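## Task

Pick up the tube on the shelved bench beside the door and seat it fully down in one hole of the tube rack on the shelved bench beside the window. The tube must never touch the floor. Afterwards open the hand and withdraw it. The robot must not tip over or finish leaning. The tube must stay seated on its own, without the robot holding it.

## Robot and tools

ROBOT. A two-wheeled cart with rear casters, a pan/tilt head carrying head_camera, and two 5-joint arms, left_arm and right_arm, each ending in a gripper with a wrist camera (left_wrist_camera, right_wrist_camera). The cart is 0.53 m wide and spans x = -0.35 to 0.07 m. Each arm pans about a vertical axis at x = -0.060, y = +0.155 (left) or -0.155 m (right). The shoulder sits 0.03 m out from that axis and 0.89 m high. Link lengths: upper arm 0.116, forearm 0.135, hand 0.162 m. A fixed-jaw tip reaches roughly 0.44 m from its pan axis and no lower than 0.55 m above the floor. The base cannot strafe.

FRAMES. Base frame: origin on the floor between the drive wheels; x forward, y left, z up. left_hand and right_hand in results are positions in this frame of each fixed-jaw tip; a held object sits next to it on the moving-jaw side. Hand axes: z runs out along the fingers, y points from moving jaw to fixed jaw. base_odometry is the base pose relative to where it stood at scene start, computed from wheel rotation (wheel slip is counted as motion); heading in -3.142..3.142, left positive. Arm joint readings carry small errors, so the reported hand positions may be off by a few cm.

execute_actions(actions, cameras). actions is a list holding one action or nothing (empty = just report state and images). An action may contain "base", "joints" or both; they start together. base takes exactly one key: translate_m, a relative drive in metres, forward positive, -1.4 to 1.4; or rotate_rad, a relative turn in radians, counter-clockwise (left) positive, -3.2 to 3.2. A base offset is measured from the last reported base position. joints is a single dict covering both arms and the head, each key an absolute target angle in radians: head_pan_rad -3.2..3.2 (0 ahead, + left); head_tilt_rad -0.76..1.45 (0 level, + down); for each arm (prefix left_arm_ or right_arm_): shoulder_pan_rad -1.919..1.919, shoulder_lift_rad -1.745..1.745, elbow_flex_rad -1.69..1.58, wrist_flex_rad -1.658..1.658, wrist_roll_rad -2.743..2.841, gripper_rad 0..1.919. Done tolerances: pans, rolls, head ±0.02; lift ±0.1; elbow ±0.07; wrist flex and gripper ±0.03. Joints you omit may keep driving toward earlier targets. cameras: list from head_camera, left_wrist_camera, right_wrist_camera, all; omitted, null or ["all"] gives every camera, [] none. Any unknown key, name or out-of-range value rejects the whole call. One action runs at most 15 s. Speeds: base up to 0.20 m/s and 0.8 rad/s; arm joints 1.3-2.0 rad/s; head 1.5; jaw 2.0.

wait(seconds): 0 to 10; commands nothing, returns the same report. zoom_image(camera, region): region [x0, y0, x1, y1] in pixels of that camera's latest full 644x476 image, origin top-left, at most 504x504. read_manual(section): only "licences"; no motion. finished_scene(scene): pass the current scene's number; it is final and reports success plus the next task.

JOINT CONVENTIONS. Pan: at 0 the left arm points left, the right arm right; positive is clockwise from above; straight ahead is +1.571 (left) and -1.571 (right). Bend: with lift, elbow and wrist flex at 0 the upper arm stands up, tilted 0.24 rad outward, and forearm and fingers are horizontal; positive bends downward; the sum of those three is the finger angle below horizontal (1.571 = pointing down, which requires the forearm no more than 0.08 rad above horizontal). Roll: -1.522 closes jaws across the arm plane with fixed jaw on the left looking outward; 1.619 puts it on the right; 0.049 closes within the plane, fixed jaw below (level fingers) or toward the pan axis (fingers down). Jaw gap by gripper angle: 0 → 0.003 m, 0.3 → 0.026, 0.6 → 0.049, 1 → 0.076, 1.919 → 0.106. With level fingers the hand body protrudes ~0.08 m above them when the fixed jaw is left, below when right; keep it on the left over furniture. To grip, command about 0.2 rad below the contact angle; going lower barely helps and may trip the jaw. Stowed: pan -1.75 (left) / 1.75 (right), lift 0.05, elbow 1.35, wrist flex -1.55, roll -1.52. Stow in two steps (wrist flex and roll first, then the other three); leaving stow, do not move the wrists first.

RESULTS. joint_positions, left_hand, right_hand, base_odometry, a pictures line naming the image order, and Motor temperatures (per arm, in joint_positions order). base_status/joint_status per motion: done (for the base, wheels turned the commanded amount, slip included); off_target (resting away from target, maybe still pushing; on an arm this means load, obstruction or a tripped motor; on a jaw usually a held object); time_out (target dropped, holds in place); not_followed with a "joint command not followed" line and cause (a self-collision check between the arm's own links or the two arms blocked the targets; they may be retried on later actions); limit_stop_at_motor_heat. on_its_own lists uncommanded effects. A reported stop cancels the remaining motion calls in that reply.

HAZARDS. A joint stuck over ~0.30 rad from target for ~2 s trips (your thinking time counts), dropping torque to 20 %; reset by waiting for it to settle, then commanding 0.2 rad past the reading away from the failed target (or 0.04 rad beyond the range end; for a jaw, the end). To stop a blocked joint pushing, command its current reading. Loaded joints sag toward gravity; offset the next target by that sag. Payload about 0.4 kg at full reach, 0.7 kg within 0.28 m of the pan axis. MOTOR HOT warns at 55 °C; at 70 °C an OVER-TEMPERATURE FAULT halts the arm and limp joints yield. Never let the arms strike or press on each other. Pushing or pulling, especially forward objects, can tip the robot. Turning with stowed arms needs a free 0.44 m radius; turning or reversing close to a desk can snag the rear and topple the cart. Loose objects may occasionally get nudged. Avoid drops, slams and hard shoves.

Each tool is called after "Call:" as name(argument=value, ...), one argument or row to a line, values as JSON.

## Session

Call:
execute_actions(
  actions=[],
)

Scene clock: 0.00 s.
Motor temperatures (°C, as the motors report them): left_arm=[26 28 27 27 30] | right_arm=[29 29 28 25 26]
base_odometry: x=+0.000 y=+0.000 heading=+0.000 (m, m, rad; odometry frame)
base_status: not commanded
joint_positions: head_pan_rad=-0.007 head_tilt_rad=-0.014 left_arm_shoulder_pan_rad=-1.766 left_arm_shoulder_lift_rad=+0.015 left_arm_elbow_flex_rad=+1.396 left_arm_wrist_flex_rad=-1.535 left_arm_wrist_roll_rad=-1.496 left_arm_gripper_rad=+1.920 right_arm_shoulder_pan_rad=+1.778 right_arm_shoulder_lift_rad=+0.036 right_arm_elbow_flex_rad=+1.328 right_arm_wrist_flex_rad=-1.585 right_arm_wrist_roll_rad=-1.551 right_arm_gripper_rad=+1.920
joint_status: not commanded
left_hand: x=-0.2999 y=+0.0998 z=+0.8932 quat_wxyz=(-0.063, -0.658, -0.073, +0.747) (m; base frame)
right_hand: x=-0.3080 y=-0.1108 z=+0.9097 quat_wxyz=(-0.069, +0.621, -0.073, -0.778) (m; base frame)
pictures: head_camera, left_wrist_camera, right_wrist_camera
Images, in order (width x height): head_camera 644x476, left_wrist_camera 644x476, right_wrist_camera 644x476.

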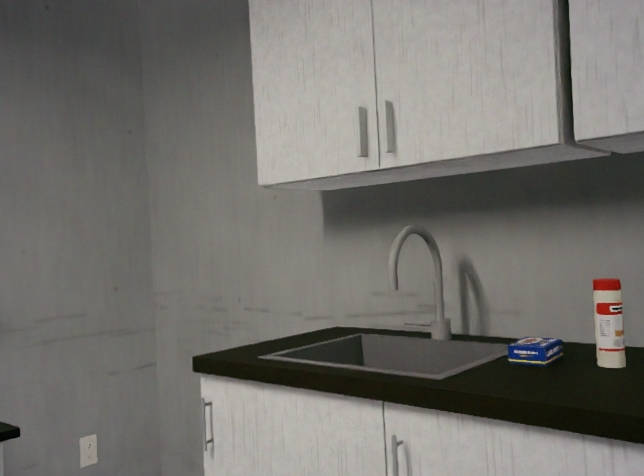

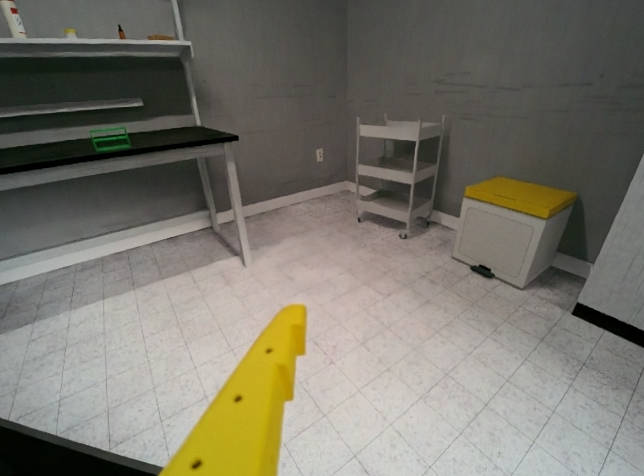

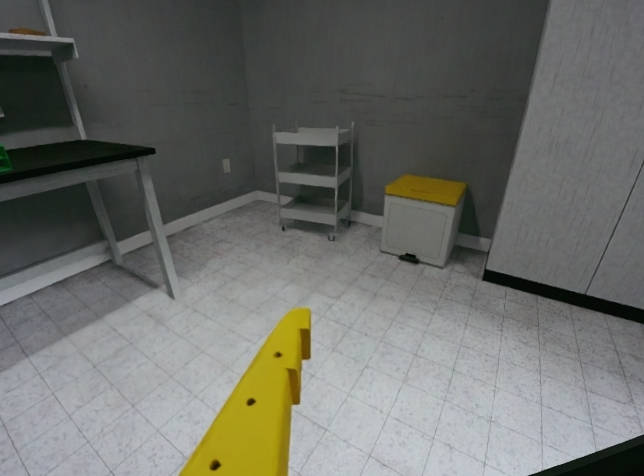

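Call:
execute_actions(
  actions=[
    {"joints":{"head_pan_rad":0.9,"head_tilt_rad":0.3}},
  ],
  cameras=["head_camera"],
)

Call:
execute_actions(
  actions=[
    {"joints":{"head_pan_rad":1.8,"head_tilt_rad":0.3}},
  ],
  cameras=["head_camera"],
)

Call:
execute_actions(
  actions=[
    {"joints":{"head_pan_rad":2.7,"head_tilt_rad":0.3}},
  ],
  cameras=["head_camera"],
)

Call:
execute_actions(
  actions=[
    {"joints":{"head_pan_rad":-0.9,"head_tilt_rad":0.3}},
  ],
  cameras=["head_camera"],
)

Call:
execute_actions(
  actions=[
    {"joints":{"head_pan_rad":-1.8,"head_tilt_rad":0.3}},
  ],
  cameras=["head_camera"],
)

Call:
execute_actions(
  actions=[
    {"joints":{"head_pan_rad":-2.6,"head_tilt_rad":0.3}},
  ],
  cameras=["head_camera"],
)

Scene clock: 16.73 s.
Motor temperatures (°C, as the motors report them): left_arm=[26 28 27 27 30] | right_arm=[29 29 28 25 26]
base_odometry: x=+0.000 y=+0.000 heading=+0.000 (m, m, rad; odometry frame)
base_status: not commanded
joint_positions: head_pan_rad=+0.890 head_tilt_rad=+0.293 left_arm_shoulder_pan_rad=-1.766 left_arm_shoulder_lift_rad=+0.015 left_arm_elbow_flex_rad=+1.396 left_arm_wrist_flex_rad=-1.535 left_arm_wrist_roll_rad=-1.496 left_arm_gripper_rad=+1.920 right_arm_shoulder_pan_rad=+1.778 right_arm_shoulder_lift_rad=+0.036 right_arm_elbow_flex_rad=+1.328 right_arm_wrist_flex_rad=-1.585 right_arm_wrist_roll_rad=-1.551 right_arm_gripper_rad=+1.920
joint_status: all done
left_hand: x=-0.2999 y=+0.0998 z=+0.8932 quat_wxyz=(-0.063, -0.658, -0.073, +0.747) (m; base frame)
right_hand: x=-0.3080 y=-0.1108 z=+0.9097 quat_wxyz=(-0.069, +0.621, -0.073, -0.778) (m; base frame)
pictures: head_camera
Images, in order (width x height): head_camera 644x476.

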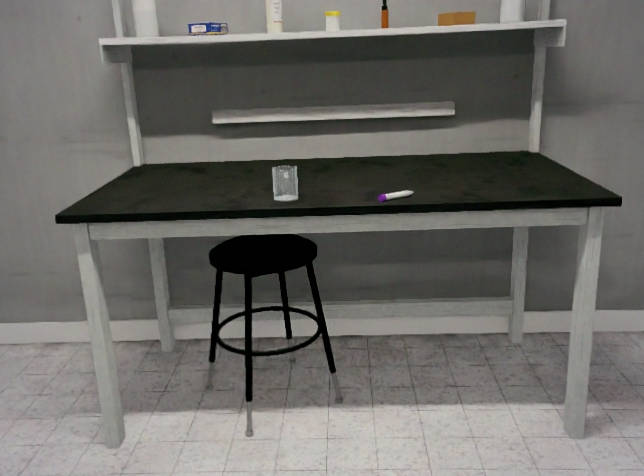

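Scene clock: 18.13 s.
Motor temperatures (°C, as the motors report them): left_arm=[26 28 27 27 30] | right_arm=[29 29 28 25 26]
base_odometry: x=+0.000 y=+0.000 heading=+0.000 (m, m, rad; odometry frame)
base_status: not commanded
joint_positions: head_pan_rad=+1.790 head_tilt_rad=+0.293 left_arm_shoulder_pan_rad=-1.766 left_arm_shoulder_lift_rad=+0.015 left_arm_elbow_flex_rad=+1.396 left_arm_wrist_flex_rad=-1.535 left_arm_wrist_roll_rad=-1.496 left_arm_gripper_rad=+1.920 right_arm_shoulder_pan_rad=+1.778 right_arm_shoulder_lift_rad=+0.036 right_arm_elbow_flex_rad=+1.328 right_arm_wrist_flex_rad=-1.585 right_arm_wrist_roll_rad=-1.551 right_arm_gripper_rad=+1.920
joint_status: all done
left_hand: x=-0.2999 y=+0.0998 z=+0.8932 quat_wxyz=(-0.063, -0.658, -0.073, +0.747) (m; base frame)
right_hand: x=-0.3080 y=-0.1108 z=+0.9097 quat_wxyz=(-0.069, +0.621, -0.073, -0.778) (m; base frame)
pictures: head_camera
Images, in order (width x height): head_camera 644x476.

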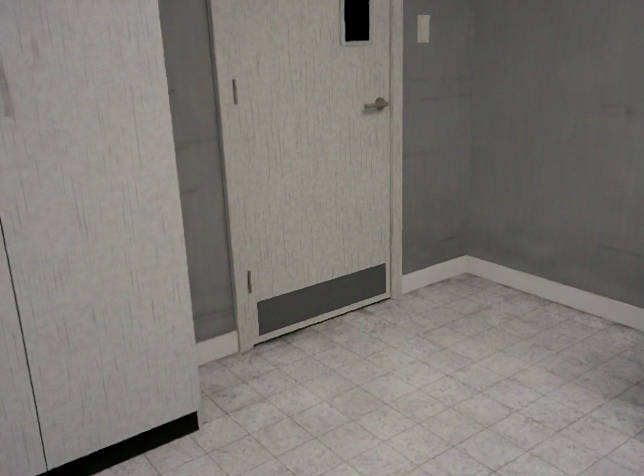

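Scene clock: 19.53 s.
Motor temperatures (°C, as the motors report them): left_arm=[26 28 27 27 30] | right_arm=[29 29 28 25 26]
base_odometry: x=+0.000 y=+0.000 heading=+0.000 (m, m, rad; odometry frame)
base_status: not commanded
joint_positions: head_pan_rad=+2.690 head_tilt_rad=+0.293 left_arm_shoulder_pan_rad=-1.766 left_arm_shoulder_lift_rad=+0.015 left_arm_elbow_flex_rad=+1.396 left_arm_wrist_flex_rad=-1.535 left_arm_wrist_roll_rad=-1.496 left_arm_gripper_rad=+1.920 right_arm_shoulder_pan_rad=+1.778 right_arm_shoulder_lift_rad=+0.036 right_arm_elbow_flex_rad=+1.328 right_arm_wrist_flex_rad=-1.585 right_arm_wrist_roll_rad=-1.551 right_arm_gripper_rad=+1.920
joint_status: all done
left_hand: x=-0.2999 y=+0.0998 z=+0.8932 quat_wxyz=(-0.063, -0.658, -0.073, +0.747) (m; base frame)
right_hand: x=-0.3080 y=-0.1108 z=+0.9097 quat_wxyz=(-0.069, +0.621, -0.073, -0.778) (m; base frame)
pictures: head_camera
Images, in order (width x height): head_camera 644x476.

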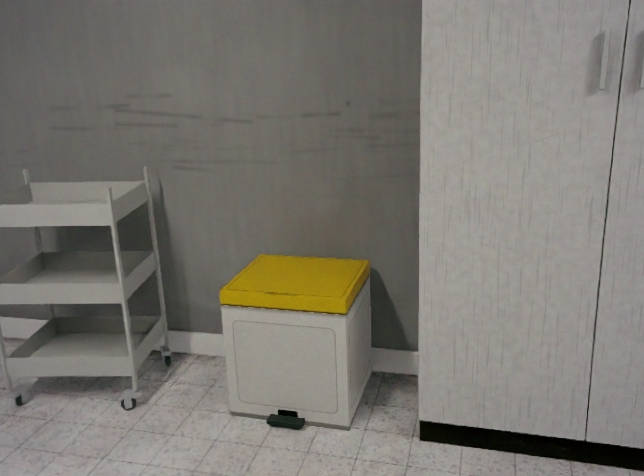

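Scene clock: 22.73 s.
Motor temperatures (°C, as the motors report them): left_arm=[26 28 27 27 30] | right_arm=[29 29 28 25 26]
base_odometry: x=+0.000 y=+0.000 heading=+0.000 (m, m, rad; odometry frame)
base_status: not commanded
joint_positions: head_pan_rad=-0.890 head_tilt_rad=+0.293 left_arm_shoulder_pan_rad=-1.766 left_arm_shoulder_lift_rad=+0.015 left_arm_elbow_flex_rad=+1.396 left_arm_wrist_flex_rad=-1.535 left_arm_wrist_roll_rad=-1.496 left_arm_gripper_rad=+1.920 right_arm_shoulder_pan_rad=+1.778 right_arm_shoulder_lift_rad=+0.036 right_arm_elbow_flex_rad=+1.328 right_arm_wrist_flex_rad=-1.585 right_arm_wrist_roll_rad=-1.551 right_arm_gripper_rad=+1.920
joint_status: all done
left_hand: x=-0.2999 y=+0.0998 z=+0.8932 quat_wxyz=(-0.063, -0.658, -0.073, +0.747) (m; base frame)
right_hand: x=-0.3080 y=-0.1108 z=+0.9097 quat_wxyz=(-0.069, +0.621, -0.073, -0.778) (m; base frame)
pictures: head_camera
Images, in order (width x height): head_camera 644x476.

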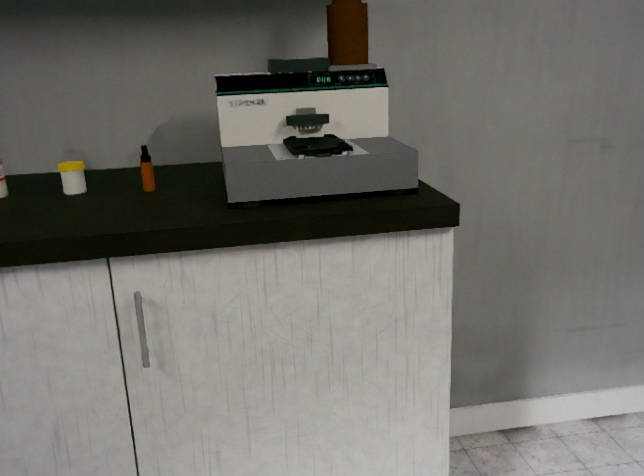

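Scene clock: 24.13 s.
Motor temperatures (°C, as the motors report them): left_arm=[26 28 27 27 30] | right_arm=[29 29 28 25 26]
base_odometry: x=+0.000 y=+0.000 heading=+0.000 (m, m, rad; odometry frame)
base_status: not commanded
joint_positions: head_pan_rad=-1.790 head_tilt_rad=+0.293 left_arm_shoulder_pan_rad=-1.766 left_arm_shoulder_lift_rad=+0.015 left_arm_elbow_flex_rad=+1.396 left_arm_wrist_flex_rad=-1.535 left_arm_wrist_roll_rad=-1.496 left_arm_gripper_rad=+1.920 right_arm_shoulder_pan_rad=+1.778 right_arm_shoulder_lift_rad=+0.036 right_arm_elbow_flex_rad=+1.328 right_arm_wrist_flex_rad=-1.585 right_arm_wrist_roll_rad=-1.551 right_arm_gripper_rad=+1.920
joint_status: all done
left_hand: x=-0.2999 y=+0.0998 z=+0.8932 quat_wxyz=(-0.063, -0.658, -0.073, +0.747) (m; base frame)
right_hand: x=-0.3080 y=-0.1108 z=+0.9097 quat_wxyz=(-0.069, +0.621, -0.073, -0.778) (m; base frame)
pictures: head_camera
Images, in order (width x height): head_camera 644x476.

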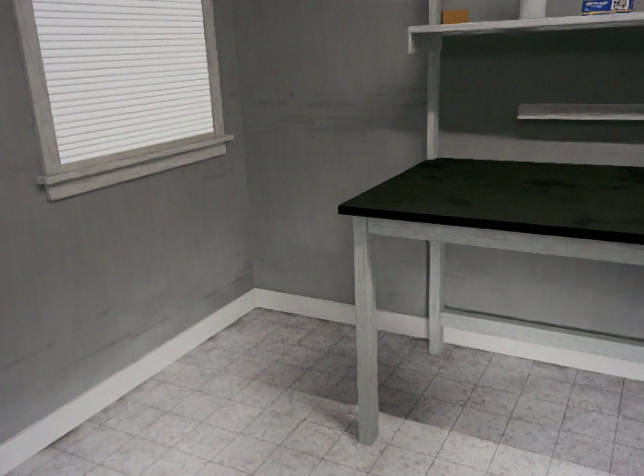

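Scene clock: 25.47 s.
Motor temperatures (°C, as the motors report them): left_arm=[26 28 27 27 30] | right_arm=[29 29 28 25 26]
base_odometry: x=+0.000 y=+0.000 heading=+0.000 (m, m, rad; odometry frame)
base_status: not commanded
joint_positions: head_pan_rad=-2.590 head_tilt_rad=+0.293 left_arm_shoulder_pan_rad=-1.766 left_arm_shoulder_lift_rad=+0.015 left_arm_elbow_flex_rad=+1.396 left_arm_wrist_flex_rad=-1.535 left_arm_wrist_roll_rad=-1.496 left_arm_gripper_rad=+1.920 right_arm_shoulder_pan_rad=+1.778 right_arm_shoulder_lift_rad=+0.036 right_arm_elbow_flex_rad=+1.328 right_arm_wrist_flex_rad=-1.585 right_arm_wrist_roll_rad=-1.551 right_arm_gripper_rad=+1.920
joint_status: all done
left_hand: x=-0.2999 y=+0.0998 z=+0.8932 quat_wxyz=(-0.063, -0.658, -0.073, +0.747) (m; base frame)
right_hand: x=-0.3080 y=-0.1108 z=+0.9097 quat_wxyz=(-0.069, +0.621, -0.073, -0.778) (m; base frame)
pictures: head_camera
Images, in order (width x height): head_camera 644x476.

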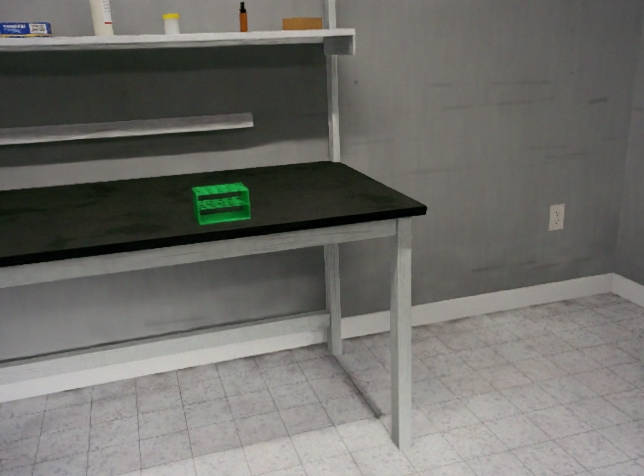

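Call:
execute_actions(
  actions=[
    {"base":{"rotate_rad":0.7},"joints":{"head_pan_rad":0.2,"head_tilt_rad":0.45}},
  ],
  cameras=[],
)

Call:
execute_actions(
  actions=[
    {"base":{"translate_m":0.95}},
  ],
  cameras=["head_camera"],
)

Scene clock: 97.10 s.
Motor temperatures (°C, as the motors report them): left_arm=[26 28 27 27 30] | right_arm=[29 29 28 25 26]
base_odometry: x=-0.001 y=+0.000 heading=+0.699 (m, m, rad; odometry frame)
base_status: done
joint_positions: head_pan_rad=+0.190 head_tilt_rad=+0.444 left_arm_shoulder_pan_rad=-1.766 left_arm_shoulder_lift_rad=+0.015 left_arm_elbow_flex_rad=+1.396 left_arm_wrist_flex_rad=-1.535 left_arm_wrist_roll_rad=-1.496 left_arm_gripper_rad=+1.920 right_arm_shoulder_pan_rad=+1.778 right_arm_shoulder_lift_rad=+0.036 right_arm_elbow_flex_rad=+1.328 right_arm_wrist_flex_rad=-1.585 right_arm_wrist_roll_rad=-1.551 right_arm_gripper_rad=+1.920
joint_status: all done
left_hand: x=-0.2999 y=+0.0998 z=+0.8932 quat_wxyz=(-0.063, -0.658, -0.073, +0.747) (m; base frame)
right_hand: x=-0.3080 y=-0.1108 z=+0.9097 quat_wxyz=(-0.069, +0.621, -0.073, -0.778) (m; base frame)
pictures: none
No camera images: the call's "cameras" was empty. Leave "cameras" out to get every camera's image.

Scene clock: 102.77 s.
Motor temperatures (°C, as the motors report them): left_arm=[26 28 27 27 30] | right_arm=[29 29 28 25 26]
base_odometry: x=+0.725 y=+0.613 heading=+0.699 (m, m, rad; odometry frame)
base_status: done
joint_positions: head_pan_rad=+0.190 head_tilt_rad=+0.444 left_arm_shoulder_pan_rad=-1.766 left_arm_shoulder_lift_rad=+0.015 left_arm_elbow_flex_rad=+1.396 left_arm_wrist_flex_rad=-1.535 left_arm_wrist_roll_rad=-1.496 left_arm_gripper_rad=+1.920 right_arm_shoulder_pan_rad=+1.778 right_arm_shoulder_lift_rad=+0.036 right_arm_elbow_flex_rad=+1.328 right_arm_wrist_flex_rad=-1.585 right_arm_wrist_roll_rad=-1.551 right_arm_gripper_rad=+1.920
joint_status: not commanded
left_hand: x=-0.2999 y=+0.0998 z=+0.8932 quat_wxyz=(-0.063, -0.658, -0.073, +0.747) (m; base frame)
right_hand: x=-0.3080 y=-0.1108 z=+0.9097 quat_wxyz=(-0.069, +0.621, -0.073, -0.778) (m; base frame)
pictures: head_camera
Images, in order (width x height): head_camera 644x476.

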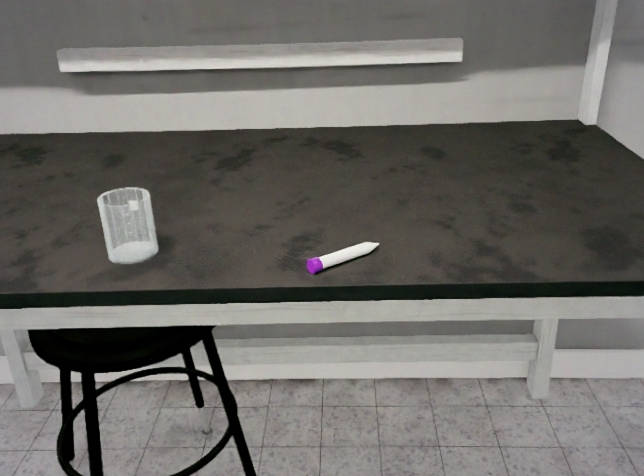

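Call:
execute_actions(
  actions=[
    {"base":{"rotate_rad":-0.26}},
  ],
  cameras=[],
)

Call:
execute_actions(
  actions=[
    {"base":{"translate_m":0.368}},
  ],
  cameras=[],
)

Call:
execute_actions(
  actions=[
    {"base":{"rotate_rad":0.45},"joints":{"head_pan_rad":0.2,"head_tilt_rad":0.75,"left_arm_shoulder_pan_rad":0.3}},
  ],
  cameras=["head_camera"],
)

Scene clock: 158.40 s.
Motor temperatures (°C, as the motors report them): left_arm=[26 28 27 27 30] | right_arm=[29 29 28 25 26]
base_odometry: x=+0.725 y=+0.613 heading=+0.441 (m, m, rad; odometry frame)
base_status: done
joint_positions: head_pan_rad=+0.190 head_tilt_rad=+0.444 left_arm_shoulder_pan_rad=-1.766 left_arm_shoulder_lift_rad=+0.015 left_arm_elbow_flex_rad=+1.396 left_arm_wrist_flex_rad=-1.535 left_arm_wrist_roll_rad=-1.496 left_arm_gripper_rad=+1.920 right_arm_shoulder_pan_rad=+1.778 right_arm_shoulder_lift_rad=+0.036 right_arm_elbow_flex_rad=+1.328 right_arm_wrist_flex_rad=-1.585 right_arm_wrist_roll_rad=-1.551 right_arm_gripper_rad=+1.920
joint_status: not commanded
left_hand: x=-0.2999 y=+0.0998 z=+0.8932 quat_wxyz=(-0.063, -0.658, -0.073, +0.747) (m; base frame)
right_hand: x=-0.3080 y=-0.1108 z=+0.9097 quat_wxyz=(-0.069, +0.621, -0.073, -0.778) (m; base frame)
pictures: none
No camera images: the call's "cameras" was empty. Leave "cameras" out to get every camera's image.

Scene clock: 161.17 s.
Motor temperatures (°C, as the motors report them): left_arm=[26 28 27 27 30] | right_arm=[29 29 28 25 26]
base_odometry: x=+1.059 y=+0.769 heading=+0.439 (m, m, rad; odometry frame)
base_status: done
joint_positions: head_pan_rad=+0.190 head_tilt_rad=+0.444 left_arm_shoulder_pan_rad=-1.766 left_arm_shoulder_lift_rad=+0.015 left_arm_elbow_flex_rad=+1.396 left_arm_wrist_flex_rad=-1.535 left_arm_wrist_roll_rad=-1.496 left_arm_gripper_rad=+1.920 right_arm_shoulder_pan_rad=+1.778 right_arm_shoulder_lift_rad=+0.036 right_arm_elbow_flex_rad=+1.328 right_arm_wrist_flex_rad=-1.585 right_arm_wrist_roll_rad=-1.551 right_arm_gripper_rad=+1.920
joint_status: not commanded
left_hand: x=-0.2999 y=+0.0998 z=+0.8932 quat_wxyz=(-0.063, -0.658, -0.073, +0.747) (m; base frame)
right_hand: x=-0.3080 y=-0.1108 z=+0.9097 quat_wxyz=(-0.069, +0.621, -0.073, -0.778) (m; base frame)
pictures: none
No camera images: the call's "cameras" was empty. Leave "cameras" out to get every camera's image.

Scene clock: 163.43 s.
Motor temperatures (°C, as the motors report them): left_arm=[26 28 27 27 30] | right_arm=[29 29 28 25 26]
base_odometry: x=+1.058 y=+0.768 heading=+0.888 (m, m, rad; odometry frame)
base_status: done
joint_positions: head_pan_rad=+0.190 head_tilt_rad=+0.745 left_arm_shoulder_pan_rad=+0.291 left_arm_shoulder_lift_rad=+0.015 left_arm_elbow_flex_rad=+1.396 left_arm_wrist_flex_rad=-1.535 left_arm_wrist_roll_rad=-1.496 left_arm_gripper_rad=+1.920 right_arm_shoulder_pan_rad=+1.778 right_arm_shoulder_lift_rad=+0.036 right_arm_elbow_flex_rad=+1.328 right_arm_wrist_flex_rad=-1.585 right_arm_wrist_roll_rad=-1.551 right_arm_gripper_rad=+1.920
joint_status: all done
left_hand: x=+0.0033 y=+0.3929 z=+0.8932 quat_wxyz=(+0.607, -0.402, +0.526, +0.439) (m; base frame)
right_hand: x=-0.3080 y=-0.1108 z=+0.9097 quat_wxyz=(-0.069, +0.621, -0.073, -0.778) (m; base frame)
pictures: head_camera
Images, in order (width x height): head_camera 644x476.

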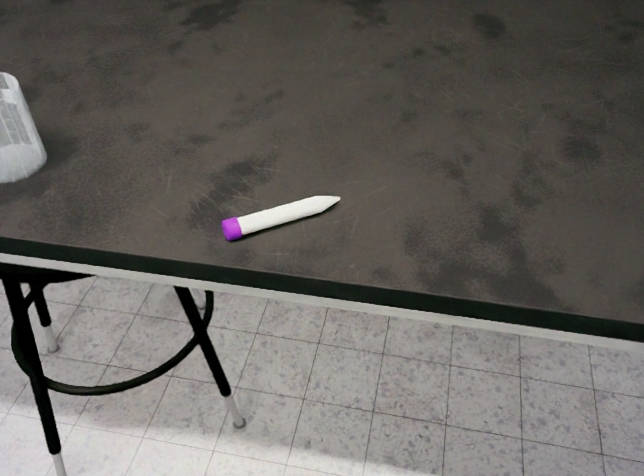

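Call:
execute_actions(
  actions=[
    {"joints":{"head_pan_rad":0.25,"head_tilt_rad":0.95,"left_arm_shoulder_pan_rad":1.571,"left_arm_shoulder_lift_rad":0.42,"left_arm_elbow_flex_rad":-0.5,"left_arm_wrist_flex_rad":1.62,"left_arm_wrist_roll_rad":0.675,"left_arm_gripper_rad":0.7}},
  ],
)

Scene clock: 193.07 s.
Motor temperatures (°C, as the motors report them): left_arm=[26 28 27 27 30] | right_arm=[29 29 28 25 26]
base_odometry: x=+1.058 y=+0.768 heading=+0.888 (m, m, rad; odometry frame)
base_status: not commanded
joint_positions: head_pan_rad=+0.240 head_tilt_rad=+0.945 left_arm_shoulder_pan_rad=+1.562 left_arm_shoulder_lift_rad=+0.437 left_arm_elbow_flex_rad=-0.468 left_arm_wrist_flex_rad=+1.611 left_arm_wrist_roll_rad=+0.669 left_arm_gripper_rad=+0.710 right_arm_shoulder_pan_rad=+1.778 right_arm_shoulder_lift_rad=+0.036 right_arm_elbow_flex_rad=+1.328 right_arm_wrist_flex_rad=-1.585 right_arm_wrist_roll_rad=-1.551 right_arm_gripper_rad=+1.920
joint_status: all done
left_hand: x=+0.1703 y=+0.1522 z=+0.8331 quat_wxyz=(-0.002, -0.891, +0.454, +0.004) (m; base frame)
right_hand: x=-0.3080 y=-0.1108 z=+0.9097 quat_wxyz=(-0.069, +0.621, -0.073, -0.778) (m; base frame)
pictures: head_camera, left_wrist_camera, right_wrist_camera
Images, in order (width x height): head_camera 644x476, left_wrist_camera 644x476, right_wrist_camera 644x476.

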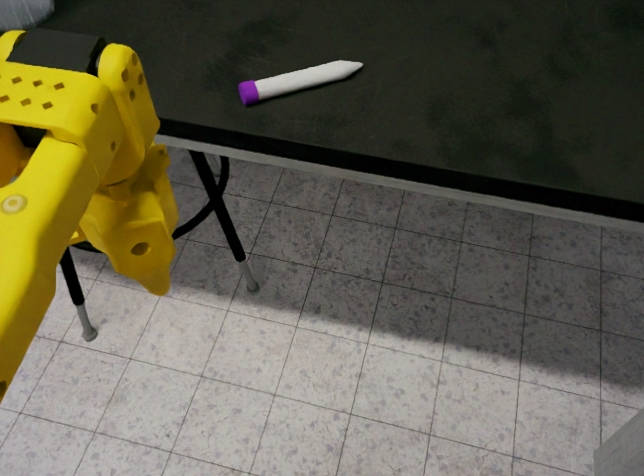

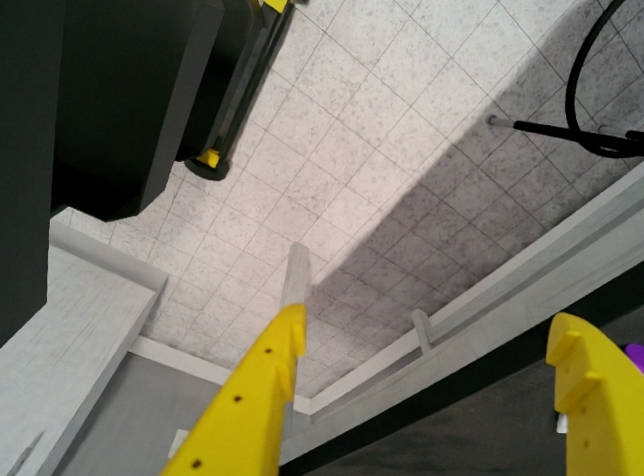

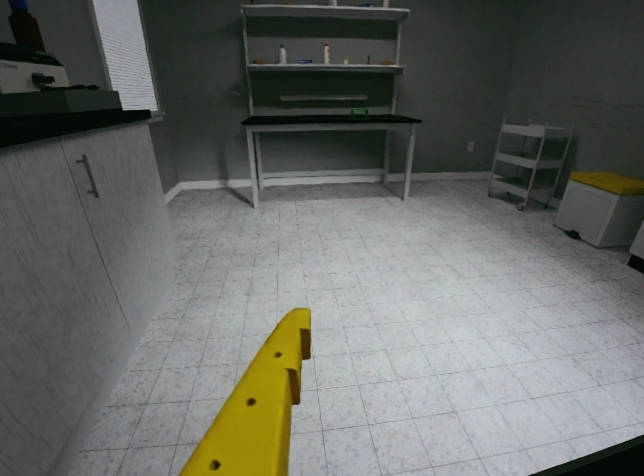

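Call:
execute_actions(
  actions=[
    {"base":{"translate_m":0.255},"joints":{"head_pan_rad":0.45,"head_tilt_rad":1.1}},
  ],
  cameras=["head_camera","left_wrist_camera"],
)

Scene clock: 209.13 s.
Motor temperatures (°C, as the motors report them): left_arm=[26 28 27 27 30] | right_arm=[29 29 28 25 26]
base_odometry: x=+1.219 y=+0.967 heading=+0.890 (m, m, rad; odometry frame)
base_status: done
joint_positions: head_pan_rad=+0.440 head_tilt_rad=+1.095 left_arm_shoulder_pan_rad=+1.562 left_arm_shoulder_lift_rad=+0.437 left_arm_elbow_flex_rad=-0.468 left_arm_wrist_flex_rad=+1.611 left_arm_wrist_roll_rad=+0.669 left_arm_gripper_rad=+0.710 right_arm_shoulder_pan_rad=+1.778 right_arm_shoulder_lift_rad=+0.036 right_arm_elbow_flex_rad=+1.328 right_arm_wrist_flex_rad=-1.585 right_arm_wrist_roll_rad=-1.551 right_arm_gripper_rad=+1.920
joint_status: all done
left_hand: x=+0.1703 y=+0.1522 z=+0.8331 quat_wxyz=(-0.002, -0.891, +0.454, +0.004) (m; base frame)
right_hand: x=-0.3080 y=-0.1108 z=+0.9097 quat_wxyz=(-0.069, +0.621, -0.073, -0.778) (m; base frame)
pictures: head_camera, left_wrist_camera
Images, in order (width x height): head_camera 644x476, left_wrist_camera 644x476.

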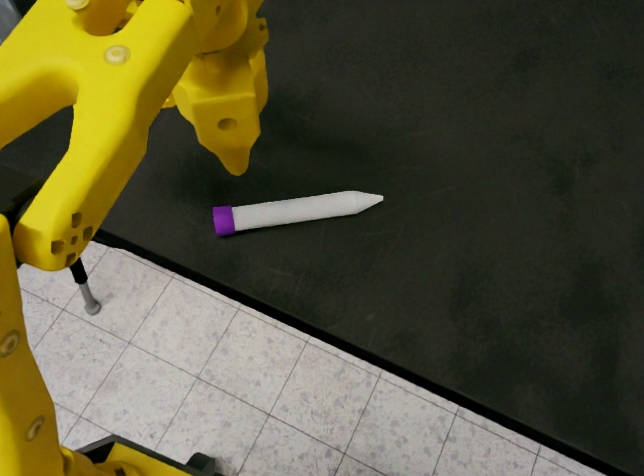

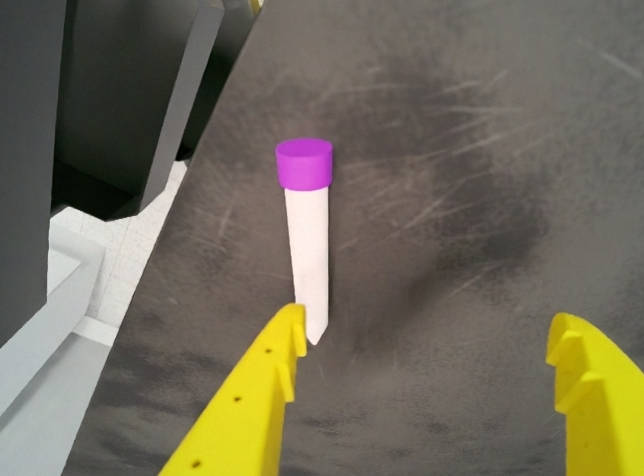

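Call:
execute_actions(
  actions=[
    {"joints":{"left_arm_shoulder_pan_rad":1.615,"left_arm_shoulder_lift_rad":0.42,"left_arm_elbow_flex_rad":-0.12,"left_arm_wrist_flex_rad":1.243,"left_arm_wrist_roll_rad":0.72}},
  ],
  cameras=["head_camera","left_wrist_camera"],
)

Scene clock: 249.03 s.
Motor temperatures (°C, as the motors report them): left_arm=[26 28 27 27 30] | right_arm=[29 29 28 25 26]
base_odometry: x=+1.219 y=+0.967 heading=+0.890 (m, m, rad; odometry frame)
base_status: not commanded
joint_positions: head_pan_rad=+0.440 head_tilt_rad=+1.095 left_arm_shoulder_pan_rad=+1.606 left_arm_shoulder_lift_rad=+0.437 left_arm_elbow_flex_rad=-0.117 left_arm_wrist_flex_rad=+1.252 left_arm_wrist_roll_rad=+0.713 left_arm_gripper_rad=+0.710 right_arm_shoulder_pan_rad=+1.778 right_arm_shoulder_lift_rad=+0.036 right_arm_elbow_flex_rad=+1.328 right_arm_wrist_flex_rad=-1.585 right_arm_wrist_roll_rad=-1.551 right_arm_gripper_rad=+1.920
joint_status: all done
left_hand: x=+0.1664 y=+0.1418 z=+0.7861 quat_wxyz=(+0.000, -0.891, +0.454, +0.001) (m; base frame)
right_hand: x=-0.3080 y=-0.1108 z=+0.9097 quat_wxyz=(-0.069, +0.621, -0.073, -0.778) (m; base frame)
pictures: head_camera, left_wrist_camera
Images, in order (width x height): head_camera 644x476, left_wrist_camera 644x476.

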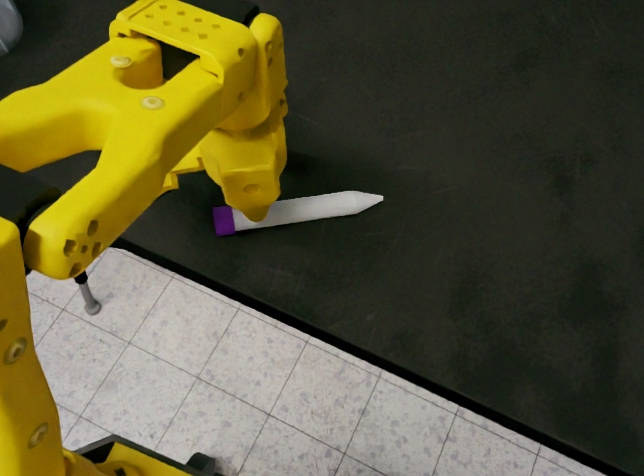

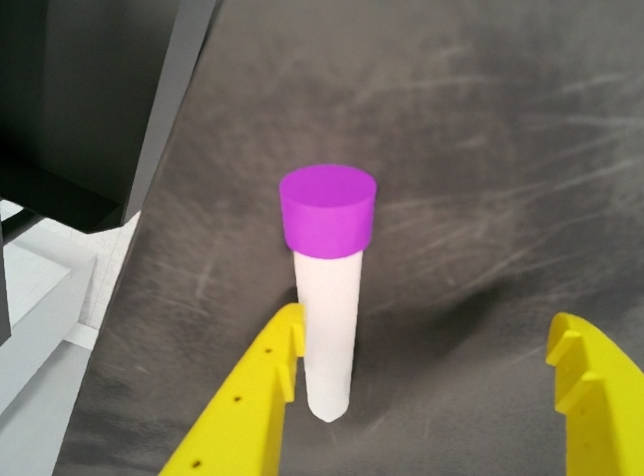

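Call:
execute_actions(
  actions=[
    {"joints":{"left_arm_shoulder_pan_rad":1.636,"left_arm_shoulder_lift_rad":0.365,"left_arm_elbow_flex_rad":-0.04,"left_arm_wrist_flex_rad":1.213,"left_arm_wrist_roll_rad":0.74}},
  ],
  cameras=["left_wrist_camera"],
)

Scene clock: 263.93 s.
Motor temperatures (°C, as the motors report them): left_arm=[26 28 27 27 30] | right_arm=[29 29 28 25 26]
base_odometry: x=+1.219 y=+0.967 heading=+0.890 (m, m, rad; odometry frame)
base_status: not commanded
joint_positions: head_pan_rad=+0.440 head_tilt_rad=+1.095 left_arm_shoulder_pan_rad=+1.628 left_arm_shoulder_lift_rad=+0.417 left_arm_elbow_flex_rad=-0.037 left_arm_wrist_flex_rad=+1.220 left_arm_wrist_roll_rad=+0.733 left_arm_gripper_rad=+0.710 right_arm_shoulder_pan_rad=+1.778 right_arm_shoulder_lift_rad=+0.036 right_arm_elbow_flex_rad=+1.328 right_arm_wrist_flex_rad=-1.585 right_arm_wrist_roll_rad=-1.551 right_arm_gripper_rad=+1.920
joint_status: all done
left_hand: x=+0.1574 y=+0.1373 z=+0.7801 quat_wxyz=(-0.006, -0.891, +0.454, +0.013) (m; base frame)
right_hand: x=-0.3080 y=-0.1108 z=+0.9097 quat_wxyz=(-0.069, +0.621, -0.073, -0.778) (m; base frame)
pictures: left_wrist_camera
Images, in order (width x height): left_wrist_camera 644x476.

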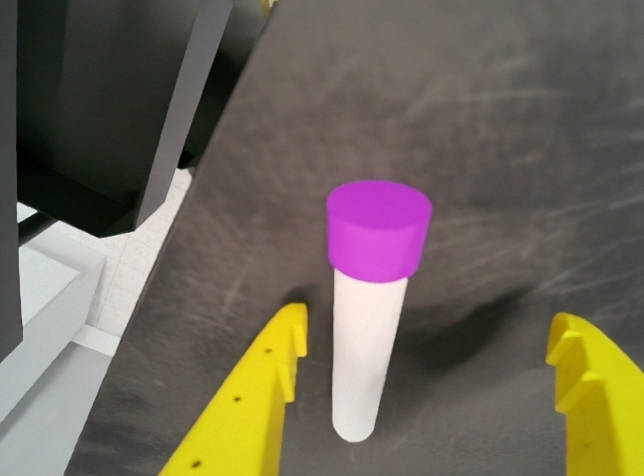

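Call:
execute_actions(
  actions=[
    {"joints":{"left_arm_shoulder_lift_rad":0.47,"left_arm_elbow_flex_rad":0.02,"left_arm_wrist_flex_rad":1.085}},
  ],
  cameras=["head_camera","left_wrist_camera"],
)

Scene clock: 275.03 s.
Motor temperatures (°C, as the motors report them): left_arm=[27 28 27 27 30] | right_arm=[29 29 28 25 26]
base_odometry: x=+1.219 y=+0.967 heading=+0.890 (m, m, rad; odometry frame)
base_status: not commanded
joint_positions: head_pan_rad=+0.440 head_tilt_rad=+1.095 left_arm_shoulder_pan_rad=+1.628 left_arm_shoulder_lift_rad=+0.455 left_arm_elbow_flex_rad=+0.018 left_arm_wrist_flex_rad=+1.114 left_arm_wrist_roll_rad=+0.733 left_arm_gripper_rad=+0.710 right_arm_shoulder_pan_rad=+1.778 right_arm_shoulder_lift_rad=+0.036 right_arm_elbow_flex_rad=+1.328 right_arm_wrist_flex_rad=-1.585 right_arm_wrist_roll_rad=-1.551 right_arm_gripper_rad=+1.920
joint_status: all done
left_hand: x=+0.1581 y=+0.1373 z=+0.7655 quat_wxyz=(-0.003, -0.891, +0.454, +0.008) (m; base frame)
right_hand: x=-0.3080 y=-0.1108 z=+0.9097 quat_wxyz=(-0.069, +0.621, -0.073, -0.778) (m; base frame)
pictures: head_camera, left_wrist_camera
Images, in order (width x height): head_camera 644x476, left_wrist_camera 644x476.

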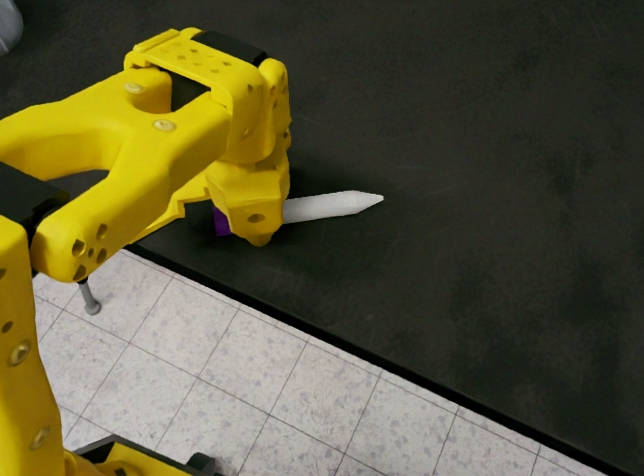

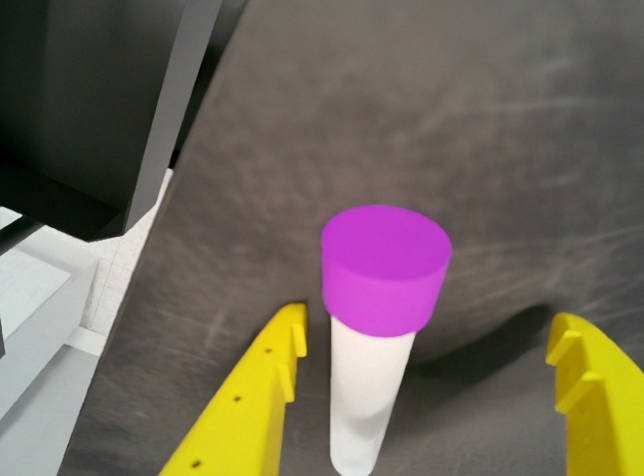

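Call:
zoom_image(
  camera="head_camera",
  region=[180,160,340,280],
)

Region (180, 160, 340, 280) of head_camera's 644x476 image, scaled by 3.150; it fills the top 378 rows of this view, and the rest is white.

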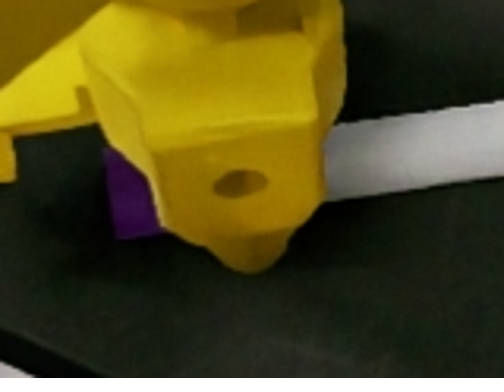

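Call:
execute_actions(
  actions=[
    {"joints":{"left_arm_shoulder_pan_rad":1.68,"left_arm_wrist_roll_rad":0.785,"left_arm_shoulder_lift_rad":0.54,"left_arm_elbow_flex_rad":-0.06,"left_arm_wrist_flex_rad":1.09}},
  ],
  cameras=["head_camera","left_wrist_camera"],
)

Scene clock: 348.53 s.
Motor temperatures (°C, as the motors report them): left_arm=[27 29 27 27 30] | right_arm=[29 29 28 25 26]
base_odometry: x=+1.219 y=+0.967 heading=+0.890 (m, m, rad; odometry frame)
base_status: not commanded
joint_positions: head_pan_rad=+0.440 head_tilt_rad=+1.095 left_arm_shoulder_pan_rad=+1.658 left_arm_shoulder_lift_rad=+0.503 left_arm_elbow_flex_rad=-0.055 left_arm_wrist_flex_rad=+1.114 left_arm_wrist_roll_rad=+0.778 left_arm_gripper_rad=+0.710 right_arm_shoulder_pan_rad=+1.778 right_arm_shoulder_lift_rad=+0.036 right_arm_elbow_flex_rad=+1.328 right_arm_wrist_flex_rad=-1.585 right_arm_wrist_roll_rad=-1.551 right_arm_gripper_rad=+1.920
joint_status: left_arm_shoulder_pan_rad off_target (ended at +1.659, target +1.680); the others done
left_hand: x=+0.1674 y=+0.1294 z=+0.7649 quat_wxyz=(+0.002, -0.894, +0.448, -0.004) (m; base frame)
right_hand: x=-0.3080 y=-0.1108 z=+0.9097 quat_wxyz=(-0.069, +0.621, -0.073, -0.778) (m; base frame)
pictures: head_camera, left_wrist_camera
Images, in order (width x height): head_camera 644x476, left_wrist_camera 644x476.

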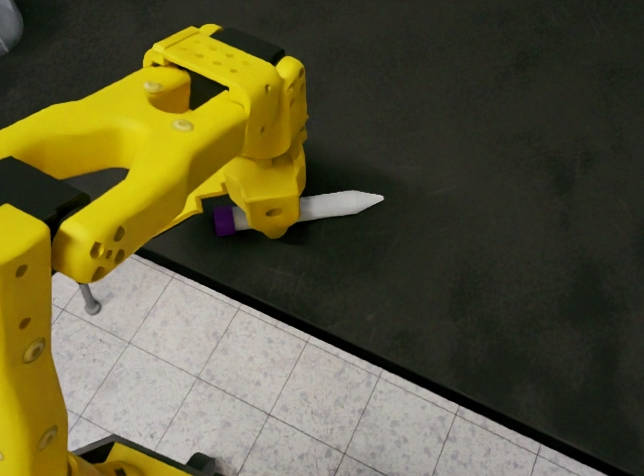

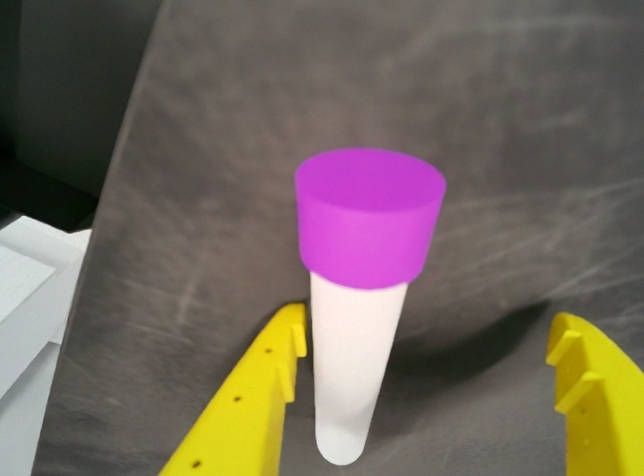

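Call:
execute_actions(
  actions=[
    {"joints":{"left_arm_shoulder_pan_rad":1.667,"left_arm_gripper_rad":0.05}},
  ],
  cameras=["head_camera","left_wrist_camera"],
)

Scene clock: 358.83 s.
Motor temperatures (°C, as the motors report them): left_arm=[27 29 27 27 30] | right_arm=[29 29 28 25 26]
base_odometry: x=+1.219 y=+0.967 heading=+0.890 (m, m, rad; odometry frame)
base_status: not commanded
joint_positions: head_pan_rad=+0.440 head_tilt_rad=+1.095 left_arm_shoulder_pan_rad=+1.658 left_arm_shoulder_lift_rad=+0.504 left_arm_elbow_flex_rad=-0.064 left_arm_wrist_flex_rad=+1.091 left_arm_wrist_roll_rad=+0.779 left_arm_gripper_rad=+0.186 right_arm_shoulder_pan_rad=+1.778 right_arm_shoulder_lift_rad=+0.036 right_arm_elbow_flex_rad=+1.328 right_arm_wrist_flex_rad=-1.585 right_arm_wrist_roll_rad=-1.551 right_arm_gripper_rad=+1.920
joint_status: left_arm_gripper_rad off_target (ended at +0.186, target +0.050); the others done
left_hand: x=+0.1728 y=+0.1289 z=+0.7657 quat_wxyz=(+0.007, -0.894, +0.447, -0.018) (m; base frame)
right_hand: x=-0.3080 y=-0.1108 z=+0.9097 quat_wxyz=(-0.069, +0.621, -0.073, -0.778) (m; base frame)
pictures: head_camera, left_wrist_camera
Images, in order (width x height): head_camera 644x476, left_wrist_camera 644x476.

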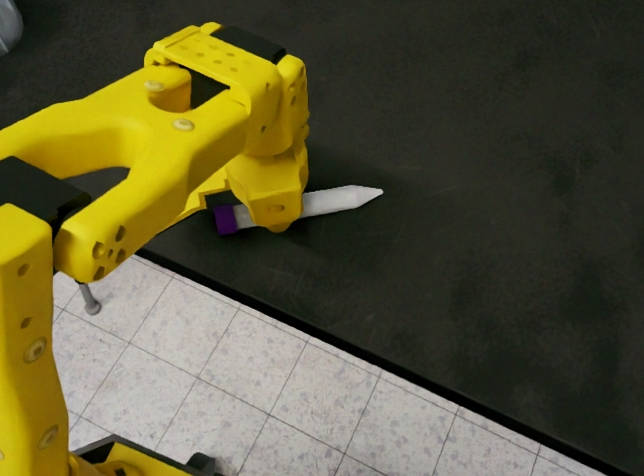

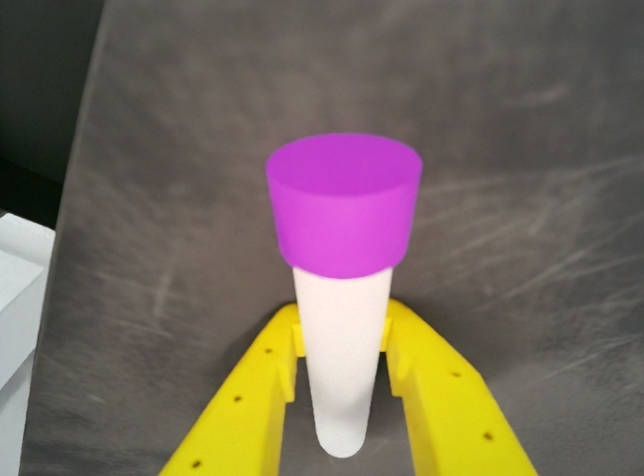

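Call:
execute_actions(
  actions=[
    {"joints":{"left_arm_gripper_rad":0.0,"left_arm_shoulder_lift_rad":0.4,"left_arm_elbow_flex_rad":-0.45,"left_arm_wrist_flex_rad":1.6}},
  ],
  cameras=["head_camera","left_wrist_camera"],
)

Scene clock: 378.33 s.
Motor temperatures (°C, as the motors report them): left_arm=[27 29 27 27 30] | right_arm=[29 29 28 25 26]
base_odometry: x=+1.219 y=+0.967 heading=+0.890 (m, m, rad; odometry frame)
base_status: not commanded
joint_positions: head_pan_rad=+0.440 head_tilt_rad=+1.095 left_arm_shoulder_pan_rad=+1.658 left_arm_shoulder_lift_rad=+0.452 left_arm_elbow_flex_rad=-0.419 left_arm_wrist_flex_rad=+1.591 left_arm_wrist_roll_rad=+0.779 left_arm_gripper_rad=+0.185 right_arm_shoulder_pan_rad=+1.778 right_arm_shoulder_lift_rad=+0.036 right_arm_elbow_flex_rad=+1.328 right_arm_wrist_flex_rad=-1.585 right_arm_wrist_roll_rad=-1.551 right_arm_gripper_rad=+1.920
joint_status: left_arm_gripper_rad off_target (ended at +0.185, target +0.000); the others done
left_hand: x=+0.1640 y=+0.1297 z=+0.8238 quat_wxyz=(-0.010, -0.894, +0.447, +0.025) (m; base frame)
right_hand: x=-0.3080 y=-0.1108 z=+0.9097 quat_wxyz=(-0.069, +0.621, -0.073, -0.778) (m; base frame)
pictures: head_camera, left_wrist_camera
Images, in order (width x height): head_camera 644x476, left_wrist_camera 644x476.

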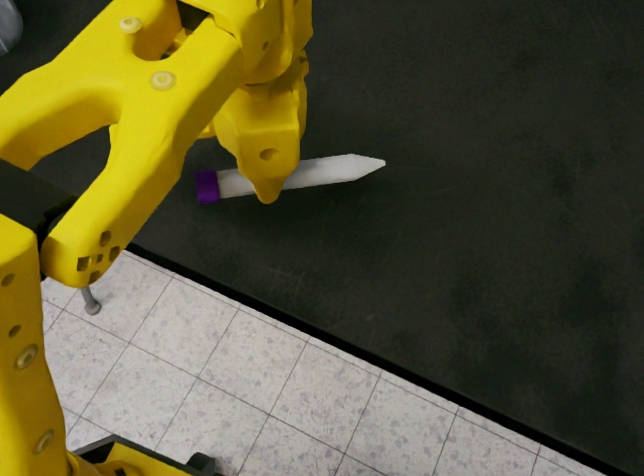

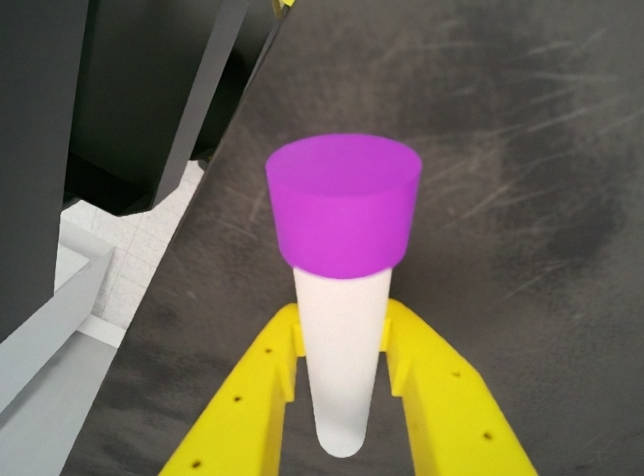

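Call:
execute_actions(
  actions=[
    {"joints":{"left_arm_shoulder_lift_rad":0.2,"left_arm_elbow_flex_rad":0.0,"left_arm_wrist_flex_rad":0.6,"left_arm_wrist_roll_rad":-0.3,"left_arm_shoulder_pan_rad":1.571,"head_pan_rad":0.35,"head_tilt_rad":0.7}},
  ],
  cameras=["head_camera","left_wrist_camera"],
)

Call:
execute_actions(
  actions=[
    {"joints":{"left_arm_shoulder_lift_rad":0.1,"left_arm_elbow_flex_rad":0.3,"left_arm_wrist_flex_rad":-0.42,"left_arm_wrist_roll_rad":-1.522}},
  ],
  cameras=["head_camera","left_wrist_camera"],
)

Scene clock: 404.80 s.
Motor temperatures (°C, as the motors report them): left_arm=[27 29 27 27 30] | right_arm=[29 29 28 25 26]
base_odometry: x=+1.219 y=+0.967 heading=+0.890 (m, m, rad; odometry frame)
base_status: not commanded
joint_positions: head_pan_rad=+0.360 head_tilt_rad=+0.714 left_arm_shoulder_pan_rad=+1.580 left_arm_shoulder_lift_rad=+0.253 left_arm_elbow_flex_rad=+0.008 left_arm_wrist_flex_rad=+0.614 left_arm_wrist_roll_rad=-0.293 left_arm_gripper_rad=+0.185 right_arm_shoulder_pan_rad=+1.778 right_arm_shoulder_lift_rad=+0.036 right_arm_elbow_flex_rad=+1.328 right_arm_wrist_flex_rad=-1.585 right_arm_wrist_roll_rad=-1.551 right_arm_gripper_rad=+1.920
joint_status: all done
left_hand: x=+0.2545 y=+0.1544 z=+0.8383 quat_wxyz=(+0.278, -0.539, +0.770, -0.198) (m; base frame)
right_hand: x=-0.3080 y=-0.1108 z=+0.9097 quat_wxyz=(-0.069, +0.621, -0.073, -0.778) (m; base frame)
pictures: head_camera, left_wrist_camera
Images, in order (width x height): head_camera 644x476, left_wrist_camera 644x476.

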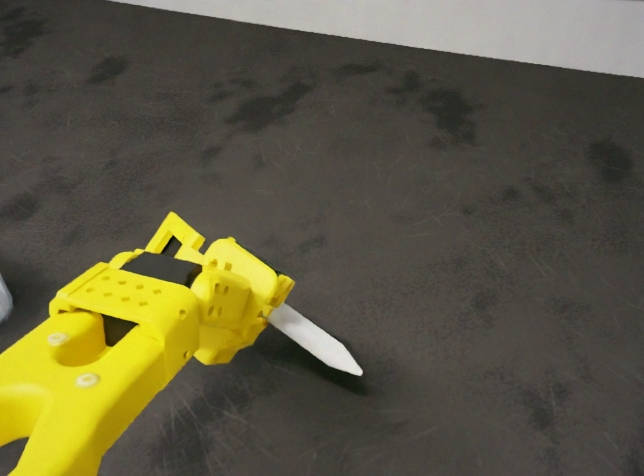

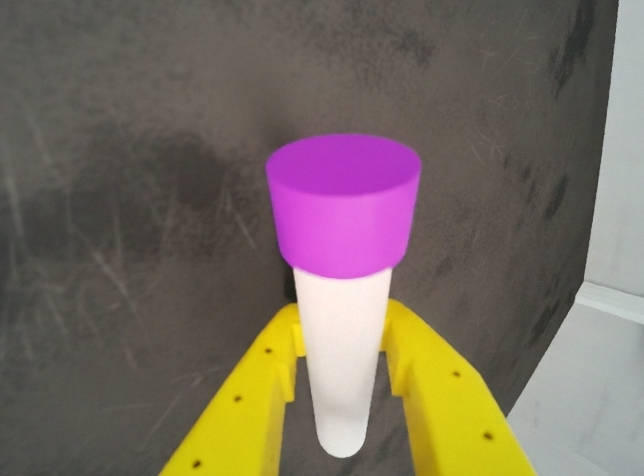

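Scene clock: 406.50 s.
Motor temperatures (°C, as the motors report them): left_arm=[27 29 27 27 30] | right_arm=[29 29 28 25 26]
base_odometry: x=+1.219 y=+0.967 heading=+0.890 (m, m, rad; odometry frame)
base_status: not commanded
joint_positions: head_pan_rad=+0.360 head_tilt_rad=+0.714 left_arm_shoulder_pan_rad=+1.580 left_arm_shoulder_lift_rad=+0.153 left_arm_elbow_flex_rad=+0.308 left_arm_wrist_flex_rad=-0.403 left_arm_wrist_roll_rad=-1.517 left_arm_gripper_rad=+0.185 right_arm_shoulder_pan_rad=+1.778 right_arm_shoulder_lift_rad=+0.036 right_arm_elbow_flex_rad=+1.328 right_arm_wrist_flex_rad=-1.585 right_arm_wrist_roll_rad=-1.551 right_arm_gripper_rad=+1.920
joint_status: all done
left_hand: x=+0.2986 y=+0.1594 z=+0.9360 quat_wxyz=(+0.686, +0.002, +0.727, -0.005) (m; base frame)
right_hand: x=-0.3080 y=-0.1108 z=+0.9097 quat_wxyz=(-0.069, +0.621, -0.073, -0.778) (m; base frame)
pictures: head_camera, left_wrist_camera
Images, in order (width x height): head_camera 644x476, left_wrist_camera 644x476.

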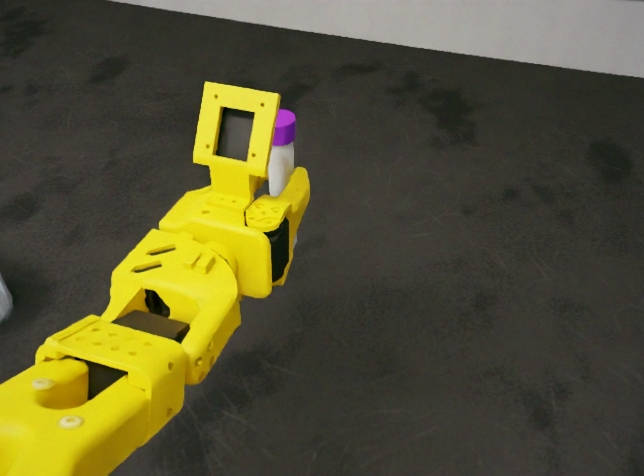

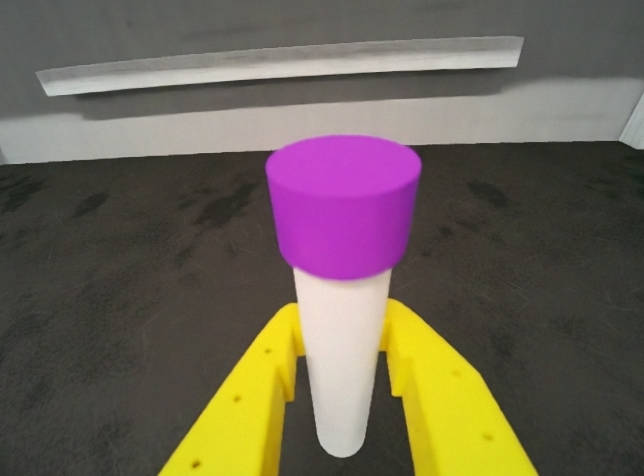

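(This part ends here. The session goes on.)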